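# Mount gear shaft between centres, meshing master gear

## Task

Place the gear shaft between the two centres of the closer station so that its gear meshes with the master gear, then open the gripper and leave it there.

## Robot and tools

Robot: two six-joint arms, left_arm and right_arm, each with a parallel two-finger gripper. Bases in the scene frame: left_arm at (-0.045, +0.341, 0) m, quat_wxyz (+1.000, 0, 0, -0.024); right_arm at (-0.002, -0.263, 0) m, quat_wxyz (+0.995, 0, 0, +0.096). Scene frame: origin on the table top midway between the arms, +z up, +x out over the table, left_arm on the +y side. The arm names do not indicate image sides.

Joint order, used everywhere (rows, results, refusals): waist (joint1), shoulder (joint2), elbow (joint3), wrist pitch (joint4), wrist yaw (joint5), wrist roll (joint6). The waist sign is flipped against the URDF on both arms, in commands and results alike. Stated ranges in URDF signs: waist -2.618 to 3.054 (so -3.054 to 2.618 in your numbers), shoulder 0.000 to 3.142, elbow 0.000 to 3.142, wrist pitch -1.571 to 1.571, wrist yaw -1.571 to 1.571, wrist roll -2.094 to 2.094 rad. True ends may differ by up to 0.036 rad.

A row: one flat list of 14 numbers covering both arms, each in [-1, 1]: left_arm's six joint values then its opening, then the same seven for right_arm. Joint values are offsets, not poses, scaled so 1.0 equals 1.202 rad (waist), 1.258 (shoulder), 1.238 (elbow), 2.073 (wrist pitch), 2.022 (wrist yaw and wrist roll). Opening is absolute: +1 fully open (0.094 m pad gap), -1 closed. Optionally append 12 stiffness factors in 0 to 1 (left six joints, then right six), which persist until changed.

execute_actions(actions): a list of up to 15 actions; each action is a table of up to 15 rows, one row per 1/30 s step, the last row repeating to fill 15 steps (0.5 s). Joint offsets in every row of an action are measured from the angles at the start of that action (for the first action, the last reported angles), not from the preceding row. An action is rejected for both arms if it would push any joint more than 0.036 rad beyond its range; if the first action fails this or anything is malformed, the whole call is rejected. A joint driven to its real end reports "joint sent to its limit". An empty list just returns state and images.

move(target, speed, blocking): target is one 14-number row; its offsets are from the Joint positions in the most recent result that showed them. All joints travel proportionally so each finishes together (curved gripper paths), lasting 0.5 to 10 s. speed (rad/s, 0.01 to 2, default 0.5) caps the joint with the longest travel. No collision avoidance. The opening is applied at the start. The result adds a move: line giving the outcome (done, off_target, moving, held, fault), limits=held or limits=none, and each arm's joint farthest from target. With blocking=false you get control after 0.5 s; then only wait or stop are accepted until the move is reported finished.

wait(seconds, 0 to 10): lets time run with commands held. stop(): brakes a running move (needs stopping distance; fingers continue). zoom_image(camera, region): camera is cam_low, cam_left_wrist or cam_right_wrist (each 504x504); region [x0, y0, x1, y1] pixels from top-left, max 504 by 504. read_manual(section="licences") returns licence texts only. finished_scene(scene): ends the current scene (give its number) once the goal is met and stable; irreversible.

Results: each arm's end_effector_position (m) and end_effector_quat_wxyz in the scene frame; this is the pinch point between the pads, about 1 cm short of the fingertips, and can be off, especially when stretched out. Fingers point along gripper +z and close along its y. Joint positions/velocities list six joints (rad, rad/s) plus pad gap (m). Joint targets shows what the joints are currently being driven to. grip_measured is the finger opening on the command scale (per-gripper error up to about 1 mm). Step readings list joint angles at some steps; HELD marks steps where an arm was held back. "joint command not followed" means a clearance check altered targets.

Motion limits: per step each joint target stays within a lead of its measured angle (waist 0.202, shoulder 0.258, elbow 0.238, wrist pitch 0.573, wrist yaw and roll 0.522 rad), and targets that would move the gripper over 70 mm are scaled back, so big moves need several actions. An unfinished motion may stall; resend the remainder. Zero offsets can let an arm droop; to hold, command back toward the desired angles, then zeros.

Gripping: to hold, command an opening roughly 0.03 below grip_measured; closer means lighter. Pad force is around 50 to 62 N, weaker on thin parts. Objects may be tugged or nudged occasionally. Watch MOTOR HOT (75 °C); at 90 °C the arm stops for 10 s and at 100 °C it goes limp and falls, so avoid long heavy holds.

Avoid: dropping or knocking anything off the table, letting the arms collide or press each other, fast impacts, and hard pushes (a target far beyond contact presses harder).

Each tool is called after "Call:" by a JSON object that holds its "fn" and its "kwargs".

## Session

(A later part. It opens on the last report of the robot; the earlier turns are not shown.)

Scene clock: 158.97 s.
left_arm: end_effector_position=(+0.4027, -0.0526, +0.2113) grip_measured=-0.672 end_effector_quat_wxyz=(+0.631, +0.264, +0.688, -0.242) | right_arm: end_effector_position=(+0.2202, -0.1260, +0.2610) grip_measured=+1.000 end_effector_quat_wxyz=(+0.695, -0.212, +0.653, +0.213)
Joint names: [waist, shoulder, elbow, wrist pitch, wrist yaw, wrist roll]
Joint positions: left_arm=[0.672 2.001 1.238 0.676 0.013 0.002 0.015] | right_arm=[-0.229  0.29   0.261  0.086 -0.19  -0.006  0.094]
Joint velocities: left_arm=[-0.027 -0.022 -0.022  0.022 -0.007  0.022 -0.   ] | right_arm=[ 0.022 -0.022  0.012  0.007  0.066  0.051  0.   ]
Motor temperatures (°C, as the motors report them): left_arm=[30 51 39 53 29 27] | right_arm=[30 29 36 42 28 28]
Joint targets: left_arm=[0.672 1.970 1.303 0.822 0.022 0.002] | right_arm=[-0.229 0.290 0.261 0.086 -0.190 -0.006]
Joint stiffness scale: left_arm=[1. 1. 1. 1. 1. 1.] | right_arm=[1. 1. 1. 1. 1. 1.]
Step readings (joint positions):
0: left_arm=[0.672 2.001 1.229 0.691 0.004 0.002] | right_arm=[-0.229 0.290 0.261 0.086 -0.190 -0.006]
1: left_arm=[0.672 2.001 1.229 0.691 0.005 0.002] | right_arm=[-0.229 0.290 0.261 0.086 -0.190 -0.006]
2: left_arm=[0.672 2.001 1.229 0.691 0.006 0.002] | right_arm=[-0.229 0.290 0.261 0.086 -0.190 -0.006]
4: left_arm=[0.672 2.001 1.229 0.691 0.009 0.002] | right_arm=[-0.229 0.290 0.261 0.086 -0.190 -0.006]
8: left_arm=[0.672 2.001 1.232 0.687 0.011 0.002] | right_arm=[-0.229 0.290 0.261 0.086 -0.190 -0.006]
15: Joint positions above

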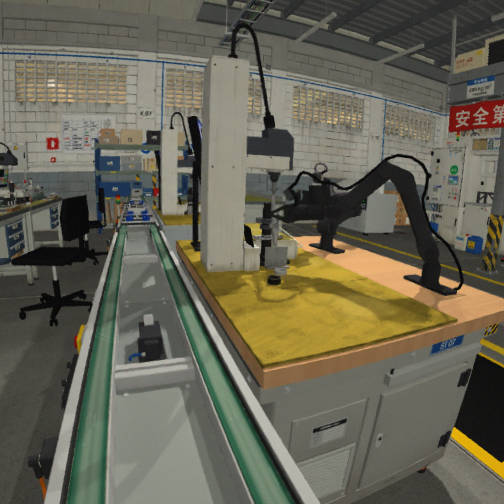

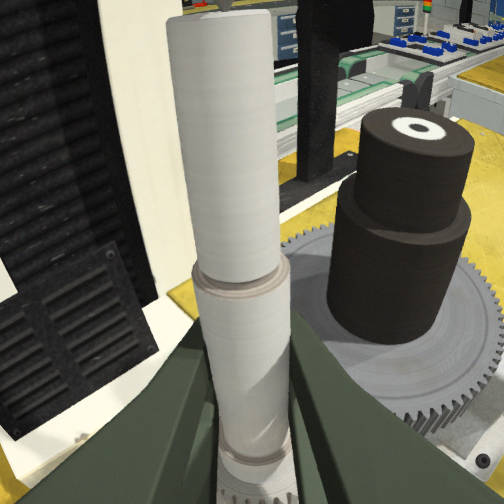

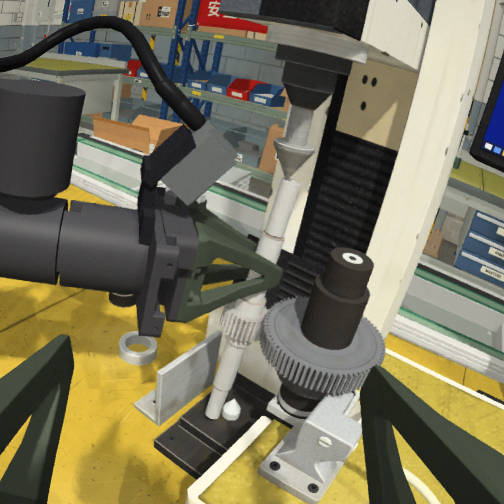

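Call:
{"fn": "execute_actions", "kwargs": {"actions": [[[0,-0.03,0.025,0.04,0,0,-0.72,0.15,0.2,0.14,0.045,-0.11,0,0]],[[0,-0.03,0.025,0.055,0,0,-0.72,0.15,0.2,0.14,0.045,-0.11,0,0]],[[0,-0.03,0.025,0.055,0,0,-0.72,0.12,0.2,0.14,0.045,-0.11,0,0]],[[0,-0.03,0.025,0.055,0,0,-0.72,0.1,0.2,0.14,0.045,-0.11,0,0]],[[0,-0.03,0.025,0.055,0,0,-0.72,0.05,0.2,0.14,0.045,-0.11,0,0]]]}}

Scene clock: 176.87 s.
left_arm: end_effector_position=(+0.4022, -0.0523, +0.2058) grip_measured=-0.672 end_effector_quat_wxyz=(+0.624, +0.267, +0.695, -0.239) | right_arm: end_effector_position=(+0.4222, -0.1969, +0.3098) grip_measured=+0.002 end_effector_quat_wxyz=(+0.625, -0.336, +0.622, +0.330)
Joint names: [waist, shoulder, elbow, wrist pitch, wrist yaw, wrist roll]
Joint positions: left_arm=[0.672 2.001 1.238 0.654 0.013 0.002 0.015] | right_arm=[ 0.441  1.582  1.05   0.53  -1.229 -0.011  0.047]
Joint velocities: left_arm=[ 0.017  0.002 -0.007 -0.051 -0.051  0.007 -0.001] | right_arm=[ 0.007  0.002 -0.017  0.022 -0.037  0.007  0.   ]
Motor temperatures (°C, as the motors report them): left_arm=[30 49 42 57 29 27] | right_arm=[30 29 36 43 28 28]
Joint targets: left_arm=[0.672 1.963 1.269 0.768 0.013 0.002] | right_arm=[0.443 1.566 1.061 0.534 -1.244 -0.010]
Joint stiffness scale: left_arm=[1. 1. 1. 1. 1. 1.] | right_arm=[1. 1. 1. 1. 1. 1.]
Step readings (joint positions; steps 1 to 15: 1st action; 16 to 30: 2nd action; 31 to 45: 3rd action; 46 to 60: 4th action; 61 to 75: 5th action):
0: left_arm=[0.672 2.001 1.238 0.675 0.013 0.002] | right_arm=[-0.229 0.290 0.261 0.086 -0.190 -0.006]
1: left_arm=[0.672 2.001 1.238 0.671 0.013 0.002] | right_arm=[-0.200 0.324 0.281 0.087 -0.232 -0.007]
2: left_arm=[0.672 2.001 1.238 0.669 0.013 0.002] | right_arm=[-0.144 0.401 0.325 0.097 -0.273 -0.007]
4: left_arm=[0.672 2.001 1.238 0.665 0.013 0.002] | right_arm=[-0.070 0.515 0.396 0.132 -0.313 -0.007]
8: left_arm=[0.672 2.001 1.238 0.657 0.013 0.002] | right_arm=[-0.055 0.539 0.415 0.170 -0.366 -0.007]
15: left_arm=[0.672 2.001 1.238 0.654 0.013 0.002] | right_arm=[-0.055 0.539 0.415 0.175 -0.399 -0.007]
16: left_arm=[0.672 2.001 1.238 0.654 0.013 0.002] | right_arm=[-0.026 0.571 0.436 0.177 -0.446 -0.008]
17: left_arm=[0.672 2.001 1.238 0.654 0.013 0.002] | right_arm=[0.028 0.643 0.483 0.191 -0.488 -0.008]
19: left_arm=[0.672 2.001 1.238 0.654 0.013 0.002] | right_arm=[0.103 0.760 0.556 0.230 -0.524 -0.008]
23: left_arm=[0.672 2.001 1.238 0.654 0.013 0.002] | right_arm=[0.121 0.792 0.571 0.252 -0.572 -0.008]
30: left_arm=[0.672 2.001 1.238 0.654 0.013 0.002] | right_arm=[0.121 0.792 0.571 0.264 -0.607 -0.008]
31: left_arm=[0.672 2.001 1.238 0.654 0.013 0.002] | right_arm=[0.143 0.822 0.592 0.267 -0.655 -0.009]
32: left_arm=[0.672 2.001 1.238 0.654 0.013 0.002] | right_arm=[0.183 0.890 0.641 0.284 -0.698 -0.009]
34: left_arm=[0.672 2.001 1.238 0.654 0.013 0.002] | right_arm=[0.243 1.006 0.717 0.326 -0.733 -0.009]
38: left_arm=[0.672 2.001 1.238 0.654 0.013 0.002] | right_arm=[0.263 1.050 0.728 0.338 -0.778 -0.009]
45: left_arm=[0.672 2.001 1.238 0.654 0.013 0.002] | right_arm=[0.263 1.050 0.728 0.352 -0.815 -0.009]
46: left_arm=[0.672 2.001 1.238 0.654 0.013 0.002] | right_arm=[0.279 1.080 0.750 0.358 -0.863 -0.010]
47: left_arm=[0.672 2.001 1.238 0.654 0.013 0.002] | right_arm=[0.308 1.143 0.803 0.380 -0.907 -0.010]
49: left_arm=[0.672 2.001 1.238 0.654 0.013 0.002] | right_arm=[0.359 1.256 0.880 0.421 -0.943 -0.010]
53: left_arm=[0.672 2.001 1.238 0.654 0.013 0.002] | right_arm=[0.383 1.314 0.888 0.426 -0.984 -0.010]
60: left_arm=[0.672 2.001 1.238 0.654 0.013 0.002] | right_arm=[0.383 1.314 0.888 0.441 -1.022 -0.010]
61: left_arm=[0.672 2.001 1.238 0.654 0.013 0.002] | right_arm=[0.390 1.343 0.912 0.449 -1.068 -0.011]
62: left_arm=[0.672 2.001 1.238 0.654 0.013 0.002] | right_arm=[0.400 1.403 0.967 0.475 -1.111 -0.011]
64: left_arm=[0.672 2.001 1.238 0.654 0.013 0.002] | right_arm=[0.423 1.511 1.044 0.514 -1.149 -0.011]
68: left_arm=[0.672 2.001 1.238 0.654 0.013 0.002] | right_arm=[0.441 1.581 1.050 0.517 -1.193 -0.011]
75: Joint positions above

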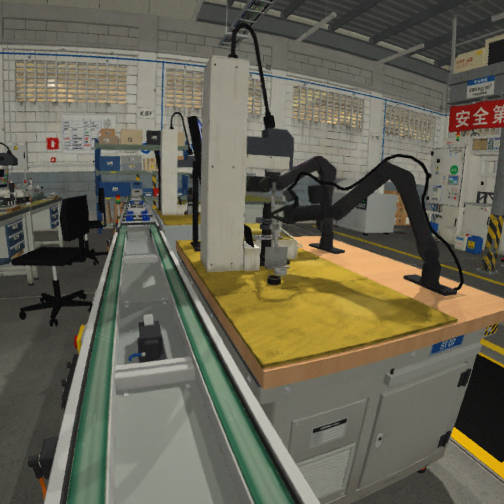

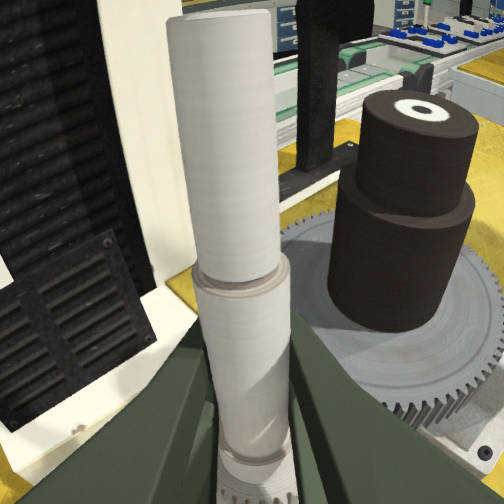

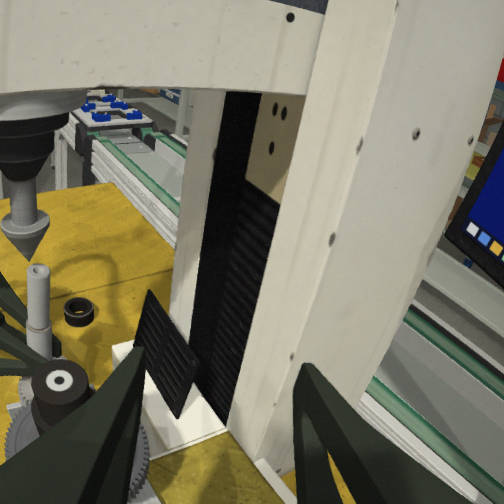

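Call:
{"fn": "execute_actions", "kwargs": {"actions": [[[0,-0.03,0.025,0.055,0,0,-0.72,-0.02,-0.01,0.01,0,0,0,0],[0,-0.03,0.025,0.055,0,0,-0.72,-0.04,-0.01,0.01,0,0,0,0],[0,-0.03,0.025,0.055,0,0,-0.72,-0.06,-0.01,0.01,0,0,0,0],[0,-0.03,0.025,0.055,0,0,-0.72,-0.08,-0.01,0.01,0,0,0,0],[0,-0.03,0.025,0.055,0,0,-0.72,-0.1,-0.01,0.01,0,0,0,0],[0,-0.03,0.025,0.055,0,0,-0.72,-0.12,-0.01,0.01,0,0,0,0],[0,-0.03,0.025,0.055,0,0,-0.72,-0.14,-0.01,0.01,0,0,0,0],[0,-0.03,0.025,0.055,0,0,-0.72,-0.16,-0.01,0.01,0,0,0,0],[0,-0.03,0.025,0.055,0,0,-0.72,-0.175,-0.01,0.01,0,0,0,0]]]}}

Call:
{"fn": "zoom_image", "kwargs": {"camera": "cam_low", "region": [235, 120, 355, 240]}}

Scene clock: 183.43 s.
left_arm: end_effector_position=(+0.4022, -0.0523, +0.2058) grip_measured=-0.672 end_effector_quat_wxyz=(+0.624, +0.267, +0.695, -0.239) | right_arm: end_effector_position=(+0.3977, -0.1071, +0.3100) grip_measured=+0.002 end_effector_quat_wxyz=(+0.586, -0.402, +0.582, +0.396)
Joint names: [waist, shoulder, elbow, wrist pitch, wrist yaw, wrist roll]
Joint positions: left_arm=[0.672 2.001 1.238 0.654 0.013 0.002 0.015] | right_arm=[ 0.224  1.582  1.05   0.532 -1.232 -0.011  0.047]
Joint velocities: left_arm=[ 0.012 -0.012 -0.007  0.007 -0.022 -0.007 -0.   ] | right_arm=[ 0.002 -0.007  0.002  0.095 -0.037 -0.022 -0.001]
Motor temperatures (°C, as the motors report them): left_arm=[30 50 41 58 29 27] | right_arm=[30 31 36 42 28 28]
Joint targets: left_arm=[0.672 1.963 1.269 0.768 0.013 0.002] | right_arm=[0.231 1.569 1.062 0.530 -1.229 -0.011]
Joint stiffness scale: left_arm=[1. 1. 1. 1. 1. 1.] | right_arm=[1. 1. 1. 1. 1. 1.]
Step readings (joint positions):
0: left_arm=[0.672 2.001 1.238 0.654 0.013 0.002] | right_arm=[0.441 1.582 1.050 0.532 -1.238 -0.011]
1: left_arm=[0.672 2.001 1.238 0.654 0.013 0.002] | right_arm=[0.440 1.582 1.050 0.532 -1.237 -0.011]
2: left_arm=[0.672 2.001 1.238 0.654 0.013 0.002] | right_arm=[0.435 1.582 1.050 0.532 -1.236 -0.011]
4: left_arm=[0.672 2.001 1.238 0.654 0.013 0.002] | right_arm=[0.407 1.582 1.050 0.532 -1.232 -0.011]
8: left_arm=[0.672 2.001 1.238 0.654 0.013 0.002] | right_arm=[0.302 1.582 1.050 0.532 -1.231 -0.011]
15: Joint positions above

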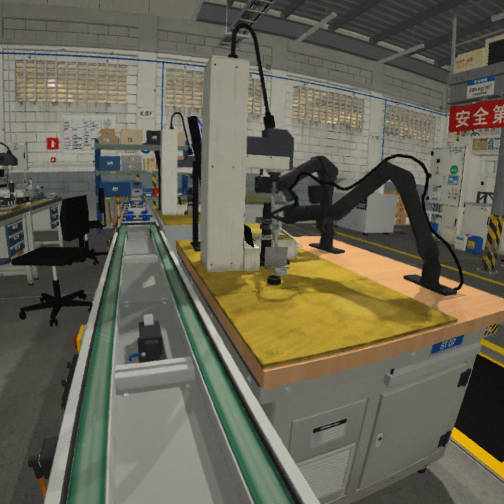

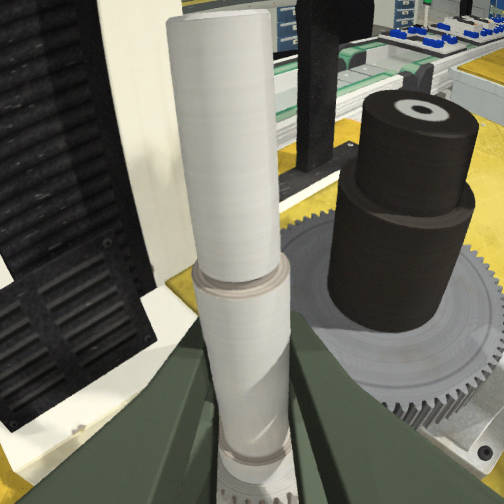

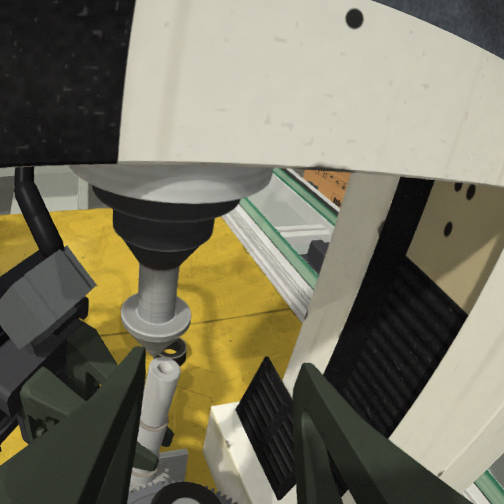

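Region (235, 120, 355, 240) of cam_low's 504x504 image, scaled by 4.200, with more detail than that image has.

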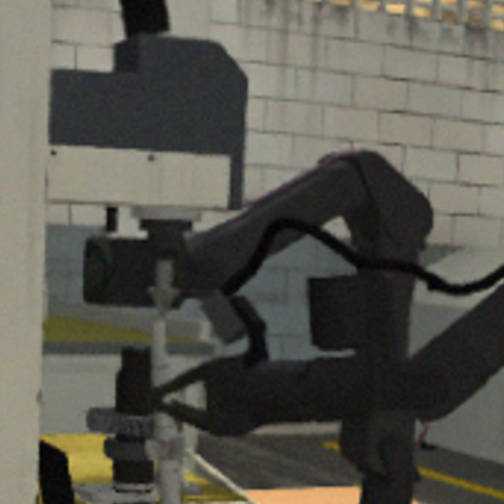

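Call:
{"fn": "execute_actions", "kwargs": {"actions": [[[0,-0.03,0.025,0.055,0,0,-0.72,-0.005,-0.02,-0.02,0.01,0,0,0],[0,-0.03,0.025,0.055,0,0,-0.72,-0.01,-0.025,-0.04,0.02,0,0,0],[0,-0.03,0.025,0.055,0,0,-0.72,-0.015,-0.03,-0.06,0.03,0,0,0],[0,-0.03,0.025,0.055,0,0,-0.72,-0.02,-0.035,-0.08,0.04,0,0,0],[0,-0.03,0.025,0.055,0,0,-0.72,-0.022,-0.038,-0.1,0.05,0,0,0],[0,-0.03,0.025,0.055,0,0,-0.72,-0.022,-0.038,-0.118,0.056,0,0,0]]]}}

Call:
{"fn": "zoom_image", "kwargs": {"camera": "cam_low", "region": [245, 150, 325, 230]}}

Scene clock: 194.63 s.
left_arm: end_effector_position=(+0.4022, -0.0523, +0.2058) grip_measured=-0.672 end_effector_quat_wxyz=(+0.624, +0.267, +0.695, -0.239) | right_arm: end_effector_position=(+0.3775, -0.0991, +0.2849) grip_measured=+0.002 end_effector_quat_wxyz=(+0.582, -0.408, +0.578, +0.402)
Joint names: [waist, shoulder, elbow, wrist pitch, wrist yaw, wrist roll]
Joint positions: left_arm=[0.672 2.001 1.238 0.654 0.013 0.002 0.015] | right_arm=[ 0.205  1.551  0.914  0.636 -1.232 -0.011  0.047]
Joint velocities: left_arm=[ 0.032 -0.007 -0.017  0.066  0.066  0.037 -0.001] | right_arm=[ 0.002  0.007 -0.002  0.037 -0.037  0.007  0.   ]
Motor temperatures (°C, as the motors report them): left_arm=[30 50 41 58 29 27] | right_arm=[30 33 37 41 28 28]
Joint targets: left_arm=[0.672 1.963 1.269 0.768 0.013 0.002] | right_arm=[0.198 1.534 0.903 0.648 -1.232 -0.011]
Joint stiffness scale: left_arm=[1. 1. 1. 1. 1. 1.] | right_arm=[1. 1. 1. 1. 1. 1.]
Step readings (joint positions):
0: left_arm=[0.672 2.001 1.238 0.654 0.013 0.002] | right_arm=[0.224 1.582 1.050 0.532 -1.232 -0.011]
1: left_arm=[0.672 2.001 1.238 0.654 0.013 0.002] | right_arm=[0.224 1.582 1.050 0.534 -1.232 -0.011]
2: left_arm=[0.672 2.001 1.238 0.654 0.013 0.002] | right_arm=[0.224 1.580 1.045 0.542 -1.231 -0.011]
4: left_arm=[0.672 2.001 1.238 0.654 0.013 0.002] | right_arm=[0.222 1.568 1.013 0.568 -1.230 -0.011]
8: left_arm=[0.672 2.001 1.238 0.654 0.013 0.002] | right_arm=[0.207 1.551 0.930 0.613 -1.232 -0.011]
15: Joint positions above

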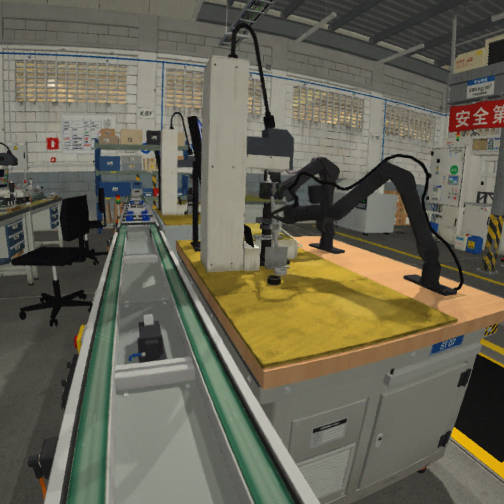

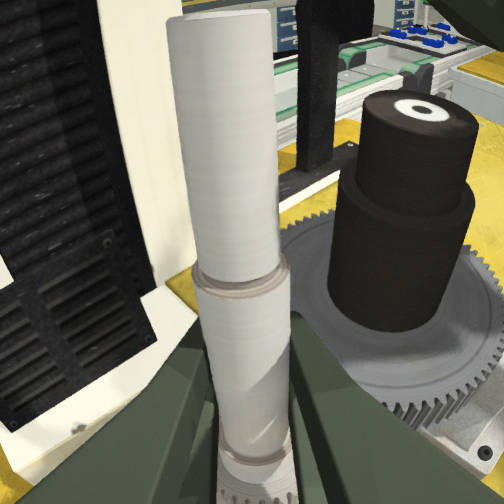

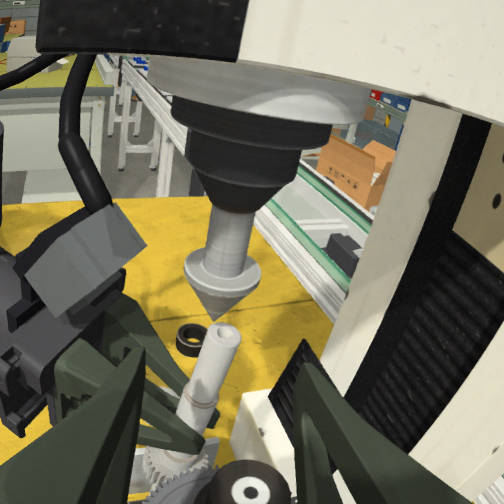

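Region (245, 150, 325, 230) of cam_low's 504x504 image, scaled by 6.300, with more detail than that image has.

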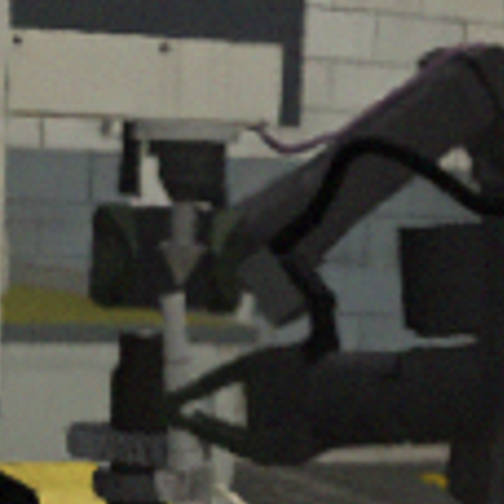

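Call:
{"fn": "execute_actions", "kwargs": {"actions": [[[0,-0.03,0.025,0.055,0,0,-0.72,-0.01,0.0,0.015,0.004,0,0,-0.15],[0,-0.03,0.025,0.055,0,0,-0.72,-0.02,0.01,0.025,0.004,0,0,-0.15],[0,-0.03,0.025,0.055,0,0,-0.72,-0.03,0.02,0.035,0.004,0,0,-0.15],[0,-0.03,0.025,0.055,0,0,-0.72,-0.04,0.03,0.045,0.004,0,0,-0.15],[0,-0.03,0.025,0.055,0,0,-0.72,-0.05,0.04,0.055,0.004,0,0,-0.15],[0,-0.03,0.025,0.055,0,0,-0.72,-0.06,0.05,0.065,0.004,0,0,-0.15],[0,-0.03,0.025,0.055,0,0,-0.72,-0.068,0.06,0.075,0.004,0,0,-0.15],[0,-0.03,0.025,0.055,0,0,-0.72,-0.076,0.07,0.085,0.004,0,0,-0.15],[0,-0.03,0.025,0.055,0,0,-0.72,-0.082,0.078,0.093,0.004,0,0,-0.15],[0,-0.03,0.025,0.055,0,0,-0.72,-0.086,0.084,0.1,0.004,0,0,-0.15]]]}}

Call:
{"fn": "zoom_image", "kwargs": {"camera": "cam_low", "region": [245, 150, 325, 230]}}

Scene clock: 202.37 s.
left_arm: end_effector_position=(+0.4022, -0.0523, +0.2058) grip_measured=-0.672 end_effector_quat_wxyz=(+0.624, +0.267, +0.695, -0.239) | right_arm: end_effector_position=(+0.3846, -0.0601, +0.2863) grip_measured=-0.148 end_effector_quat_wxyz=(+0.565, -0.438, +0.553, +0.428)
Joint names: [waist, shoulder, elbow, wrist pitch, wrist yaw, wrist roll]
Joint positions: left_arm=[0.672 2.001 1.238 0.654 0.013 0.002 0.015] | right_arm=[ 0.105  1.646  1.011  0.647 -1.232 -0.011  0.04 ]
Joint velocities: left_arm=[-0.007 -0.007  0.002 -0.022  0.051 -0.051  0.   ] | right_arm=[ 0.017 -0.002 -0.007  0.066 -0.007 -0.037 -0.001]
Motor temperatures (°C, as the motors report them): left_arm=[30 50 40 59 29 27] | right_arm=[30 33 36 41 28 28]
Joint targets: left_arm=[0.672 1.963 1.269 0.768 0.013 0.002] | right_arm=[0.102 1.657 1.038 0.644 -1.231 -0.011]
Joint stiffness scale: left_arm=[1. 1. 1. 1. 1. 1.] | right_arm=[1. 1. 1. 1. 1. 1.]
Step readings (joint positions):
0: left_arm=[0.672 2.001 1.238 0.654 0.013 0.002] | right_arm=[0.205 1.551 0.914 0.646 -1.232 -0.011]
1: left_arm=[0.672 2.001 1.238 0.654 0.013 0.002] | right_arm=[0.205 1.551 0.914 0.646 -1.232 -0.011]
2: left_arm=[0.672 2.001 1.238 0.654 0.013 0.002] | right_arm=[0.203 1.551 0.914 0.646 -1.232 -0.011]
4: left_arm=[0.672 2.001 1.238 0.654 0.013 0.002] | right_arm=[0.192 1.557 0.923 0.646 -1.232 -0.011]
8: left_arm=[0.672 2.001 1.238 0.654 0.013 0.002] | right_arm=[0.142 1.600 0.975 0.647 -1.232 -0.011]
15: Joint positions above

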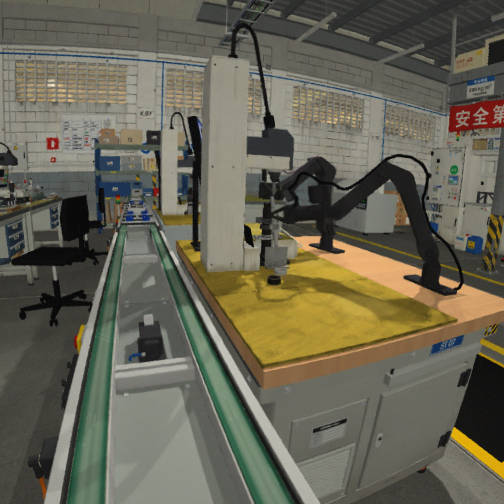

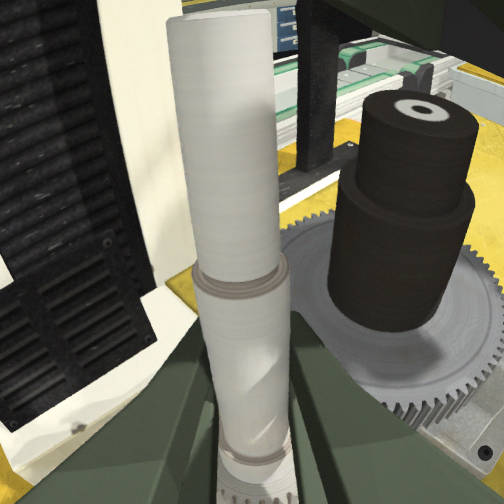

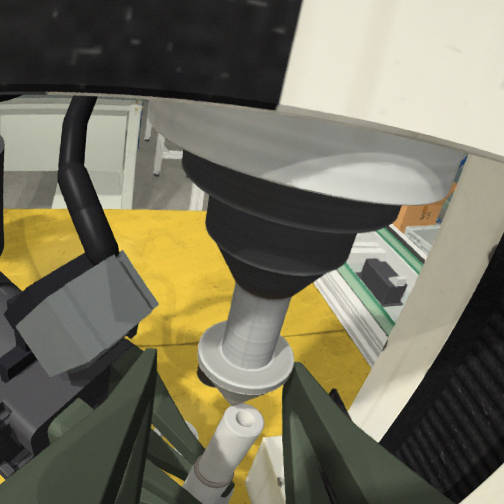

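Region (245, 150, 325, 230) of cam_low's 504x504 image, scaled by 6.300, with more detail than that image has.

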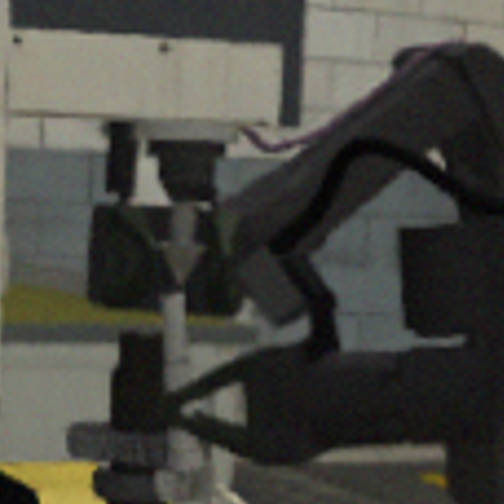

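Call:
{"fn": "execute_actions", "kwargs": {"actions": [[[0,-0.03,0.025,0.055,0,0,-0.72,0,0.017,0.03,0,0,0,-0.15],[0,-0.03,0.025,0.055,0,0,-0.72,0,0.025,0.038,0,0,0,-0.15],[0,-0.03,0.025,0.055,0,0,-0.72,-0.005,0.033,0.046,0,0,0,-0.15],[0,-0.03,0.025,0.055,0,0,-0.72,-0.012,0.042,0.055,0,0,0,-0.15],[0,-0.03,0.025,0.055,0,0,-0.72,-0.02,0.042,0.055,0,0,0,-0.15]],[[0,-0.03,0.025,0.055,0,0,-0.72,0,0,0.01,0,0,0,-0.25],[0,-0.03,0.025,0.055,0,0,-0.72,0,0,0.01,0,0,0,-0.3],[0,-0.03,0.025,0.055,0,0,-0.72,0,0,0.01,0,0,0,-0.35],[0,-0.03,0.025,0.055,0,0,-0.72,0,0,0.01,0,0,0,-0.39],[0,-0.03,0.025,0.055,0,0,-0.72,0,0,0.01,0,0,0,-0.42],[0,-0.03,0.025,0.055,0,0,-0.72,0,0,0.01,0,0,0,-0.45]]]}}

Scene clock: 208.23 s.
left_arm: end_effector_position=(+0.4022, -0.0523, +0.2058) grip_measured=-0.672 end_effector_quat_wxyz=(+0.624, +0.267, +0.695, -0.239) | right_arm: end_effector_position=(+0.3923, -0.0527, +0.2868) grip_measured=-0.444 end_effector_quat_wxyz=(+0.563, -0.444, +0.548, +0.431)
Joint names: [waist, shoulder, elbow, wrist pitch, wrist yaw, wrist roll]
Joint positions: left_arm=[0.672 2.001 1.238 0.654 0.013 0.002 0.015] | right_arm=[ 0.089  1.687  1.055  0.649 -1.231 -0.011  0.026]
Joint velocities: left_arm=[-0.002 -0.002 -0.012  0.066 -0.007 -0.037 -0.   ] | right_arm=[-0.007 -0.002 -0.007  0.051 -0.037  0.081 -0.002]
Motor temperatures (°C, as the motors report them): left_arm=[30 51 40 59 29 27] | right_arm=[30 33 37 41 28 28]
Joint targets: left_arm=[0.672 1.963 1.269 0.768 0.013 0.002] | right_arm=[0.089 1.687 1.067 0.649 -1.232 -0.011]
Joint stiffness scale: left_arm=[1. 1. 1. 1. 1. 1.] | right_arm=[1. 1. 1. 1. 1. 1.]
Step readings (joint positions; steps 1 to 15: 1st action; 16 to 30: 2nd action):
0: left_arm=[0.672 2.001 1.238 0.654 0.013 0.002] | right_arm=[0.105 1.646 1.011 0.647 -1.232 -0.011]
1: left_arm=[0.672 2.001 1.238 0.654 0.013 0.002] | right_arm=[0.105 1.647 1.012 0.647 -1.232 -0.011]
2: left_arm=[0.672 2.001 1.238 0.654 0.013 0.002] | right_arm=[0.105 1.650 1.017 0.647 -1.232 -0.011]
4: left_arm=[0.672 2.001 1.238 0.654 0.013 0.002] | right_arm=[0.105 1.664 1.037 0.647 -1.232 -0.011]
8: left_arm=[0.672 2.001 1.238 0.654 0.013 0.002] | right_arm=[0.094 1.685 1.055 0.649 -1.232 -0.011]
15: left_arm=[0.672 2.001 1.238 0.654 0.013 0.002] | right_arm=[0.089 1.687 1.055 0.649 -1.232 -0.011]
16: left_arm=[0.672 2.001 1.238 0.654 0.013 0.002] | right_arm=[0.089 1.687 1.055 0.649 -1.232 -0.011]
17: left_arm=[0.672 2.001 1.238 0.654 0.013 0.002] | right_arm=[0.089 1.687 1.055 0.649 -1.232 -0.011]
19: left_arm=[0.672 2.001 1.238 0.654 0.013 0.002] | right_arm=[0.089 1.687 1.055 0.649 -1.232 -0.011]
23: left_arm=[0.672 2.001 1.238 0.654 0.013 0.002] | right_arm=[0.089 1.687 1.055 0.649 -1.231 -0.011]
30: Joint positions above

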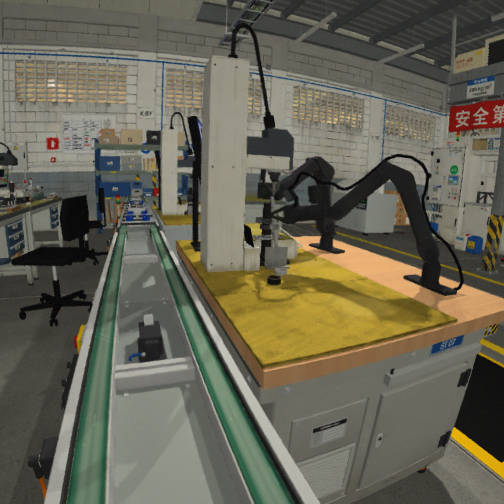

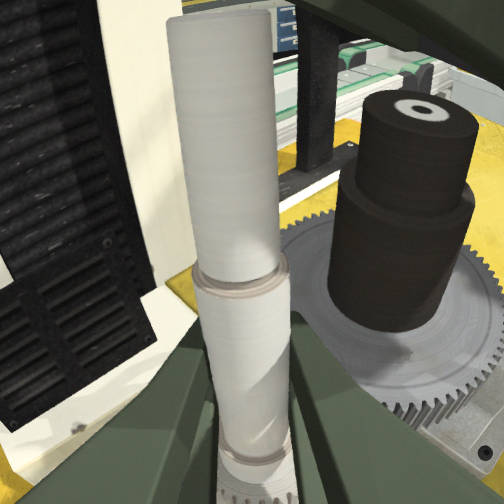

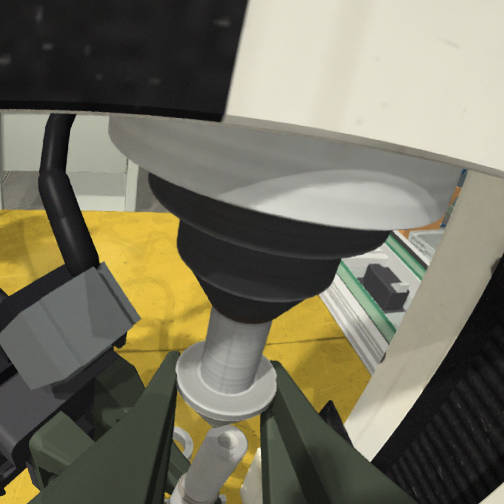

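Call:
{"fn": "execute_actions", "kwargs": {"actions": [[[0,-0.03,0.025,0.055,0,0,-0.72,0,0,0.01,0,0,0,-0.49],[0,-0.03,0.025,0.055,0,0,-0.72,0,-0.01,0.02,0,0,0,-0.49],[0,-0.03,0.025,0.055,0,0,-0.72,0,-0.017,0.027,0,0,0,-0.49],[0,-0.03,0.025,0.055,0,0,-0.72,0,-0.023,0.035,0,0,0,-0.49],[0,-0.03,0.025,0.055,0,0,-0.72,0,-0.029,0.043,0,0,0,-0.49],[0,-0.03,0.025,0.055,0,0,-0.72,0,-0.035,0.051,-0.005,0,0,-0.49],[0,-0.03,0.025,0.055,0,0,-0.72,0,-0.04,0.059,-0.01,0,0,-0.49],[0,-0.03,0.025,0.055,0,0,-0.72,0,-0.045,0.067,-0.015,0,0,-0.49],[0,-0.03,0.025,0.055,0,0,-0.72,0,-0.05,0.074,-0.02,0,0,-0.49],[0,-0.03,0.025,0.055,0,0,-0.72,0,-0.055,0.08,-0.024,0,0,-0.49]]]}}

Call:
{"fn": "zoom_image", "kwargs": {"camera": "cam_low", "region": [245, 150, 325, 230]}}

Scene clock: 214.40 s.
left_arm: end_effector_position=(+0.4022, -0.0523, +0.2058) grip_measured=-0.672 end_effector_quat_wxyz=(+0.624, +0.267, +0.695, -0.239) | right_arm: end_effector_position=(+0.3917, -0.0526, +0.2951) grip_measured=-0.476 end_effector_quat_wxyz=(+0.553, -0.443, +0.554, +0.437)
Joint names: [waist, shoulder, elbow, wrist pitch, wrist yaw, wrist roll]
Joint positions: left_arm=[0.672 2.001 1.238 0.654 0.013 0.002 0.015] | right_arm=[ 0.09   1.672  1.094  0.558 -1.241 -0.025  0.025]
Joint velocities: left_arm=[ 0.002 -0.012  0.007  0.051 -0.007  0.037 -0.001] | right_arm=[ 0.007 -0.017  0.022 -0.11  -0.007 -0.066 -0.   ]
Motor temperatures (°C, as the motors report them): left_arm=[30 51 41 60 29 27] | right_arm=[30 34 37 41 28 28]
Joint targets: left_arm=[0.672 1.963 1.269 0.768 0.013 0.002] | right_arm=[0.089 1.618 1.154 0.599 -1.231 -0.011]
Joint stiffness scale: left_arm=[1. 1. 1. 1. 1. 1.] | right_arm=[1. 1. 1. 1. 1. 1.]
Step readings (joint positions):
0: left_arm=[0.672 2.001 1.238 0.654 0.013 0.002] | right_arm=[0.089 1.687 1.055 0.649 -1.231 -0.011]
1: left_arm=[0.672 2.001 1.238 0.654 0.013 0.002] | right_arm=[0.089 1.687 1.055 0.649 -1.230 -0.011]
2: left_arm=[0.672 2.001 1.238 0.654 0.013 0.002] | right_arm=[0.089 1.687 1.055 0.649 -1.230 -0.011]
4: left_arm=[0.672 2.001 1.238 0.654 0.013 0.002] | right_arm=[0.089 1.687 1.057 0.649 -1.232 -0.011]
8: left_arm=[0.672 2.001 1.238 0.654 0.013 0.002] | right_arm=[0.090 1.686 1.070 0.618 -1.241 -0.015]
15: Joint positions above

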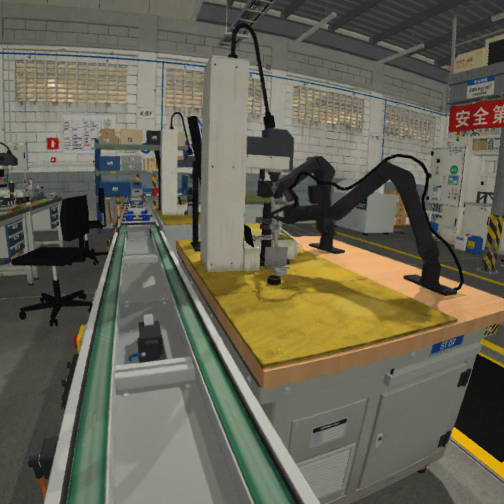

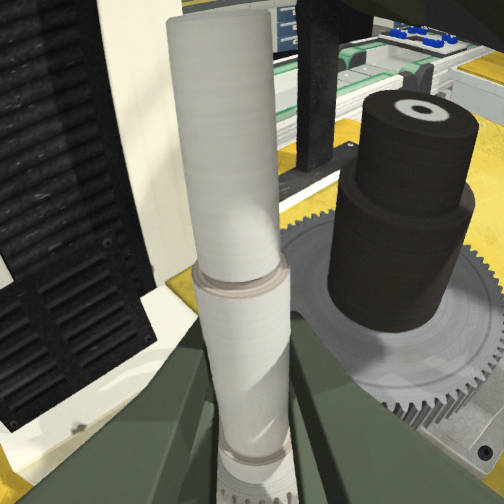

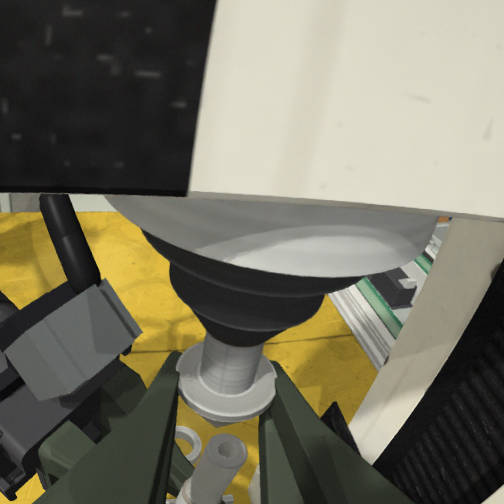

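Region (245, 150, 325, 230) of cam_low's 504x504 image, scaled by 6.300, with more detail than that image has.

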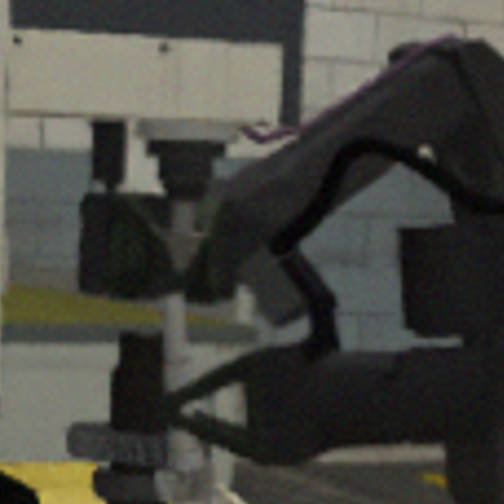

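Call:
{"fn": "execute_actions", "kwargs": {"actions": [[[0,-0.03,0.025,0.055,0,0,-0.72,0,-0.046,0.052,0.02,0,0,-0.5],[0,-0.03,0.025,0.055,0,0,-0.72,0,-0.049,0.056,0.02,0,0,-0.5],[0,-0.03,0.025,0.055,0,0,-0.72,0,-0.053,0.06,0.02,0,0,-0.5],[0,-0.03,0.025,0.055,0,0,-0.72,0,-0.056,0.064,0.02,0,0,-0.5],[0,-0.03,0.025,0.055,0,0,-0.72,0,-0.059,0.068,0.02,0,0,-0.5],[0,-0.03,0.025,0.055,0,0,-0.72,0,-0.063,0.072,0.02,0,0,-0.5],[0,-0.03,0.025,0.055,0,0,-0.72,0,-0.066,0.076,0.02,0,0,-0.5],[0,-0.03,0.025,0.055,0,0,-0.72,0,-0.069,0.08,0.02,0,0,-0.5]]]}}

Call:
{"fn": "zoom_image", "kwargs": {"camera": "cam_low", "region": [245, 150, 325, 230]}}

Scene clock: 221.37 s.
left_arm: end_effector_position=(+0.4022, -0.0523, +0.2058) grip_measured=-0.672 end_effector_quat_wxyz=(+0.624, +0.267, +0.695, -0.239) | right_arm: end_effector_position=(+0.3918, -0.0529, +0.3087) grip_measured=-0.482 end_effector_quat_wxyz=(+0.558, -0.445, +0.552, +0.432)
Joint names: [waist, shoulder, elbow, wrist pitch, wrist yaw, wrist roll]
Joint positions: left_arm=[0.672 2.001 1.238 0.654 0.013 0.002 0.015] | right_arm=[ 0.09   1.654  1.128  0.513 -1.236 -0.033  0.024]
Joint velocities: left_arm=[ 0.002  0.002 -0.002 -0.037 -0.007  0.022  0.   ] | right_arm=[ 0.017 -0.007  0.007  0.007  0.007  0.007  0.   ]
Motor temperatures (°C, as the motors report them): left_arm=[30 51 41 60 29 27] | right_arm=[30 36 39 42 28 28]
Joint targets: left_arm=[0.672 1.963 1.269 0.768 0.013 0.002] | right_arm=[0.090 1.586 1.193 0.599 -1.241 -0.025]
Joint stiffness scale: left_arm=[1. 1. 1. 1. 1. 1.] | right_arm=[1. 1. 1. 1. 1. 1.]
Step readings (joint positions):
0: left_arm=[0.672 2.001 1.238 0.654 0.013 0.002] | right_arm=[0.090 1.672 1.096 0.550 -1.241 -0.028]
1: left_arm=[0.672 2.001 1.238 0.654 0.013 0.002] | right_arm=[0.090 1.672 1.096 0.550 -1.241 -0.030]
2: left_arm=[0.672 2.001 1.238 0.654 0.013 0.002] | right_arm=[0.090 1.672 1.097 0.549 -1.241 -0.031]
4: left_arm=[0.672 2.001 1.238 0.654 0.013 0.002] | right_arm=[0.090 1.670 1.101 0.542 -1.243 -0.034]
8: left_arm=[0.672 2.001 1.238 0.654 0.013 0.002] | right_arm=[0.090 1.661 1.117 0.525 -1.240 -0.035]
15: Joint positions above

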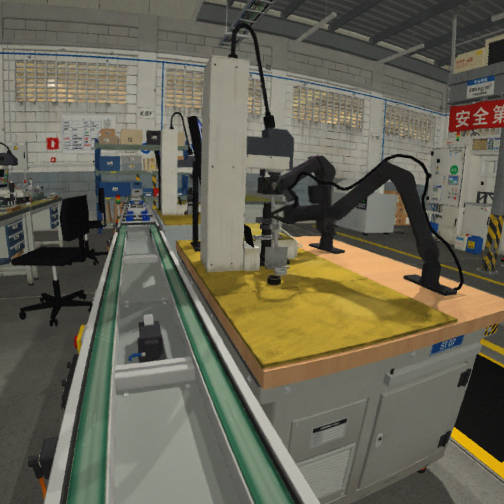

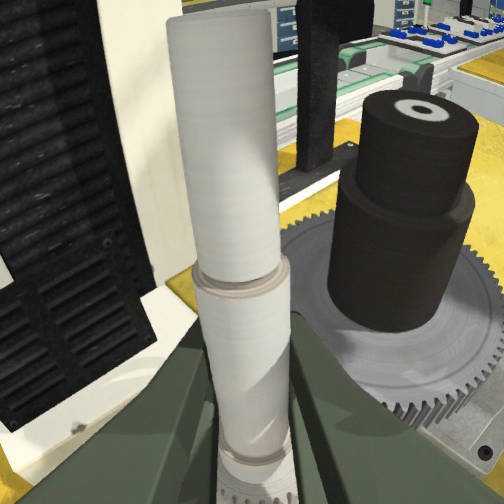

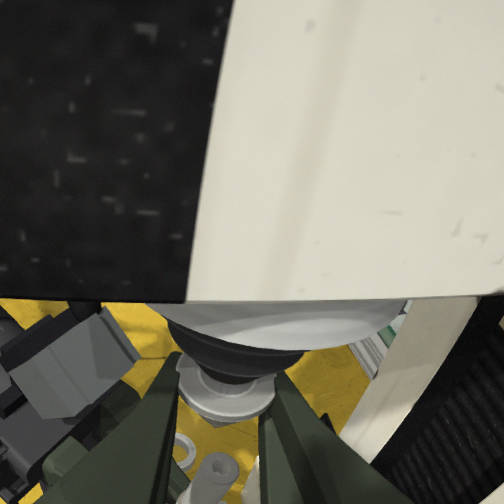

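Region (245, 150, 325, 230) of cam_low's 504x504 image, scaled by 6.300, with more detail than that image has.

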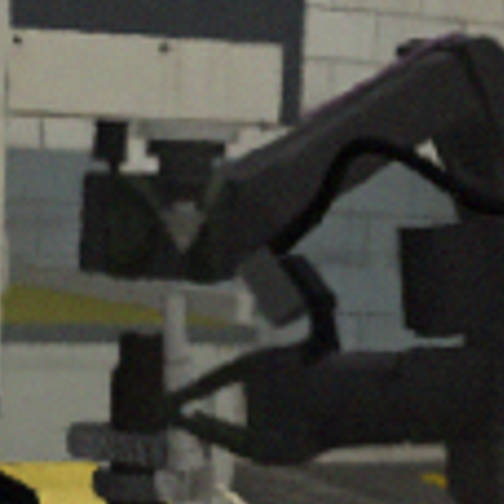

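Call:
{"fn": "execute_actions", "kwargs": {"actions": [[[0,-0.025,0.035,0.053,0,0,-0.72,0,-0.056,0.055,0.045,0,0,-0.5],[0,-0.025,0.042,0.053,0,0,-0.72,0,-0.058,0.057,0.047,0,0,-0.5],[0,-0.025,0.048,0.053,0,0,-0.72,0,-0.06,0.059,0.049,0,0,-0.5],[0,-0.025,0.053,0.053,0,0,-0.72,0,-0.062,0.061,0.05,0,0,-0.5],[0,-0.025,0.057,0.053,0,0,-0.72,0,-0.062,0.061,0.05,0,0,-0.5]],[[0,-0.027,0.025,0.062,0,0,-0.72,0,-0.045,0.045,0.045,0,0,-0.5],[0,-0.027,0.025,0.068,0,0,-0.72,0,-0.045,0.045,0.045,0,0,-0.5],[0,-0.027,0.025,0.074,0,0,-0.72,0,-0.045,0.045,0.045,0,0,-0.5],[0,-0.027,0.025,0.08,0,0,-0.72,0,-0.045,0.045,0.045,0,0,-0.5],[0,-0.027,0.025,0.086,0,0,-0.72,0,-0.045,0.045,0.045,0,0,-0.5],[0,-0.027,0.025,0.092,0,0,-0.72,0,-0.045,0.045,0.045,0,0,-0.5],[0,-0.027,0.025,0.097,0,0,-0.72,0,-0.045,0.045,0.045,0,0,-0.5]]]}}

Call:
{"fn": "wait", "kwargs": {"seconds": 0.4}}

Call:
{"fn": "zoom_image", "kwargs": {"camera": "cam_low", "region": [235, 165, 325, 255]}}

Scene clock: 235.00 s.
left_arm: end_effector_position=(+0.4066, -0.0521, +0.2220) grip_measured=-0.672 end_effector_quat_wxyz=(+0.643, +0.256, +0.681, -0.239) | right_arm: end_effector_position=(+0.3919, -0.0532, +0.3101) grip_measured=-0.482 end_effector_quat_wxyz=(+0.560, -0.444, +0.552, +0.430)
Joint names: [waist, shoulder, elbow, wrist pitch, wrist yaw, wrist roll]
Joint positions: left_arm=[ 0.672  2.001  1.255  0.688 -0.004  0.004  0.015] | right_arm=[ 0.09   1.65   1.128  0.512 -1.231 -0.033  0.024]
Joint velocities: left_arm=[ 0.007 -0.017  0.002  0.007 -0.081  0.11   0.001] | right_arm=[-0.002 -0.007 -0.012  0.022 -0.007 -0.095 -0.001]
Motor temperatures (°C, as the motors report them): left_arm=[30 52 41 62 29 27] | right_arm=[30 41 42 45 28 28]
Joint targets: left_arm=[0.672 1.967 1.285 0.850 0.009 0.002] | right_arm=[0.090 1.594 1.183 0.606 -1.231 -0.033]
Joint stiffness scale: left_arm=[1. 1. 1. 1. 1. 1.] | right_arm=[1. 1. 1. 1. 1. 1.]
Step readings (joint positions; steps 1 to 15: 1st action; 16 to 30: 2nd action):
0: left_arm=[0.672 2.001 1.238 0.654 0.013 0.002] | right_arm=[0.090 1.654 1.128 0.513 -1.236 -0.033]
1: left_arm=[0.672 2.001 1.238 0.654 0.013 0.002] | right_arm=[0.090 1.654 1.128 0.513 -1.236 -0.033]
2: left_arm=[0.672 2.001 1.238 0.654 0.013 0.002] | right_arm=[0.090 1.654 1.128 0.513 -1.236 -0.033]
4: left_arm=[0.672 2.001 1.240 0.653 0.013 0.002] | right_arm=[0.090 1.653 1.128 0.513 -1.235 -0.033]
8: left_arm=[0.672 2.001 1.251 0.649 0.013 0.002] | right_arm=[0.090 1.650 1.128 0.513 -1.232 -0.033]
15: left_arm=[0.672 2.001 1.255 0.649 0.010 0.002] | right_arm=[0.090 1.650 1.128 0.513 -1.232 -0.033]
16: left_arm=[0.672 2.001 1.255 0.649 0.009 0.002] | right_arm=[0.090 1.650 1.128 0.513 -1.232 -0.033]
17: left_arm=[0.672 2.001 1.255 0.649 0.009 0.002] | right_arm=[0.090 1.650 1.128 0.512 -1.231 -0.033]
19: left_arm=[0.672 2.001 1.255 0.651 0.009 0.002] | right_arm=[0.090 1.650 1.128 0.512 -1.231 -0.033]
23: left_arm=[0.672 2.001 1.255 0.667 0.004 0.002] | right_arm=[0.090 1.650 1.128 0.512 -1.231 -0.033]
30: Joint positions above

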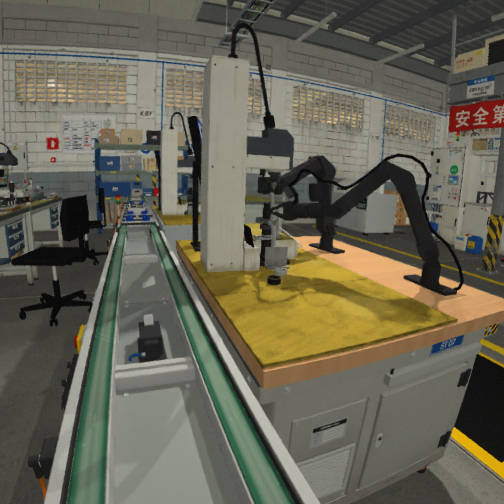

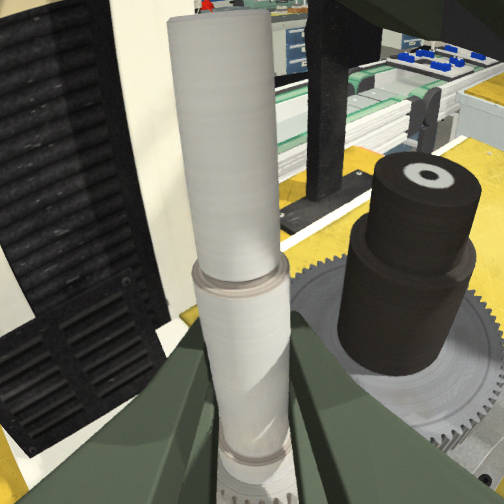

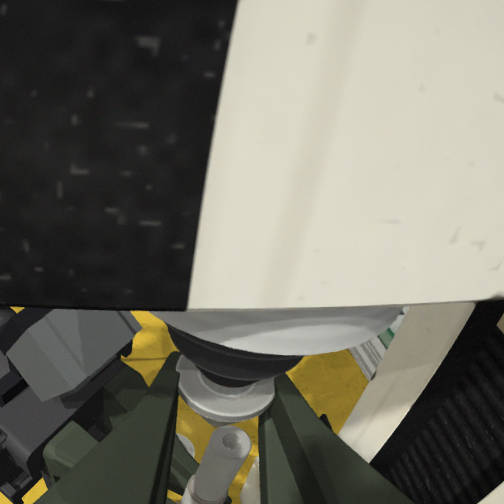

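Scene clock: 235.40 s.
left_arm: end_effector_position=(+0.4068, -0.0519, +0.2239) grip_measured=-0.672 end_effector_quat_wxyz=(+0.646, +0.255, +0.678, -0.239) | right_arm: end_effector_position=(+0.3919, -0.0532, +0.3101) grip_measured=-0.482 end_effector_quat_wxyz=(+0.560, -0.444, +0.552, +0.430)
Joint names: [waist, shoulder, elbow, wrist pitch, wrist yaw, wrist roll]
Joint positions: left_arm=[ 0.672  2.001  1.255  0.696 -0.006  0.004  0.015] | right_arm=[ 0.09   1.65   1.128  0.512 -1.231 -0.033  0.024]
Joint velocities: left_arm=[ 0.007 -0.012  0.007 -0.066  0.066 -0.066 -0.001] | right_arm=[-0.012  0.012 -0.012 -0.066 -0.11  -0.007  0.   ]
Motor temperatures (°C, as the motors report them): left_arm=[30 52 41 62 29 27] | right_arm=[30 41 42 45 28 28]
Joint targets: left_arm=[0.672 1.967 1.285 0.850 0.009 0.002] | right_arm=[0.090 1.594 1.183 0.606 -1.231 -0.033]
Joint stiffness scale: left_arm=[1. 1. 1. 1. 1. 1.] | right_arm=[1. 1. 1. 1. 1. 1.]
wait: 0.40 s; no rest

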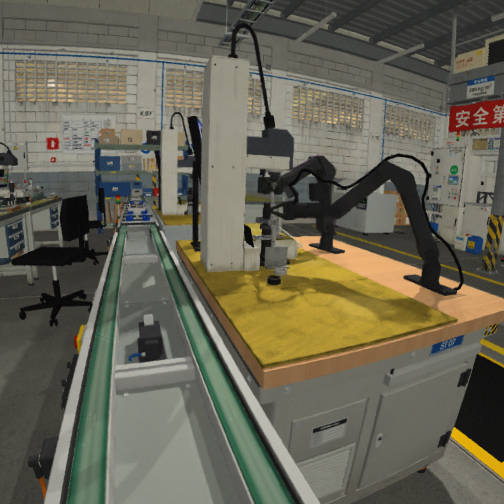

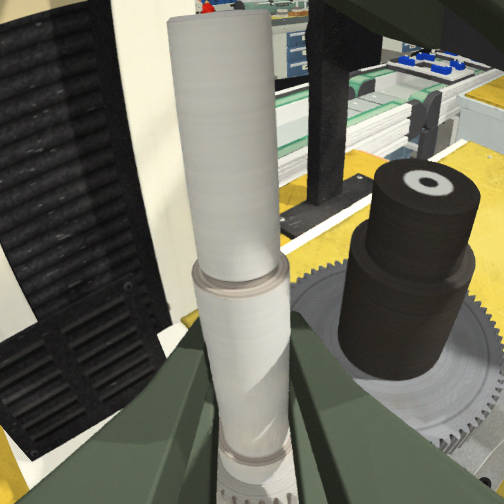

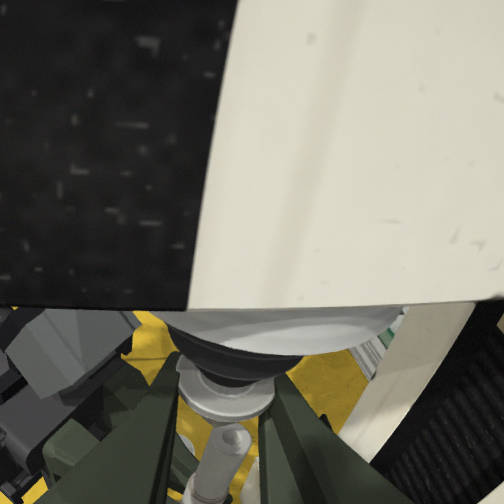

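Region (235, 165, 325, 255) of cam_low's 504x504 image, scaled by 5.600, with more detail than that image has.

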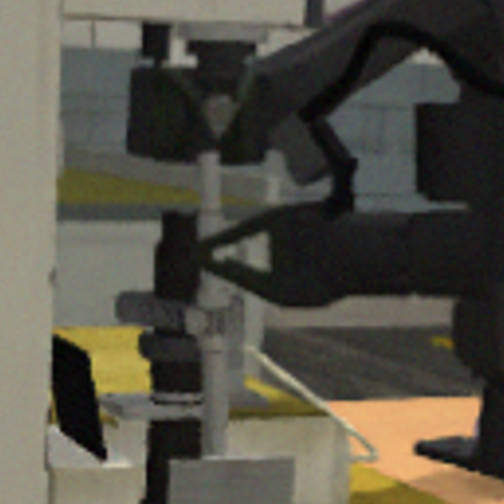

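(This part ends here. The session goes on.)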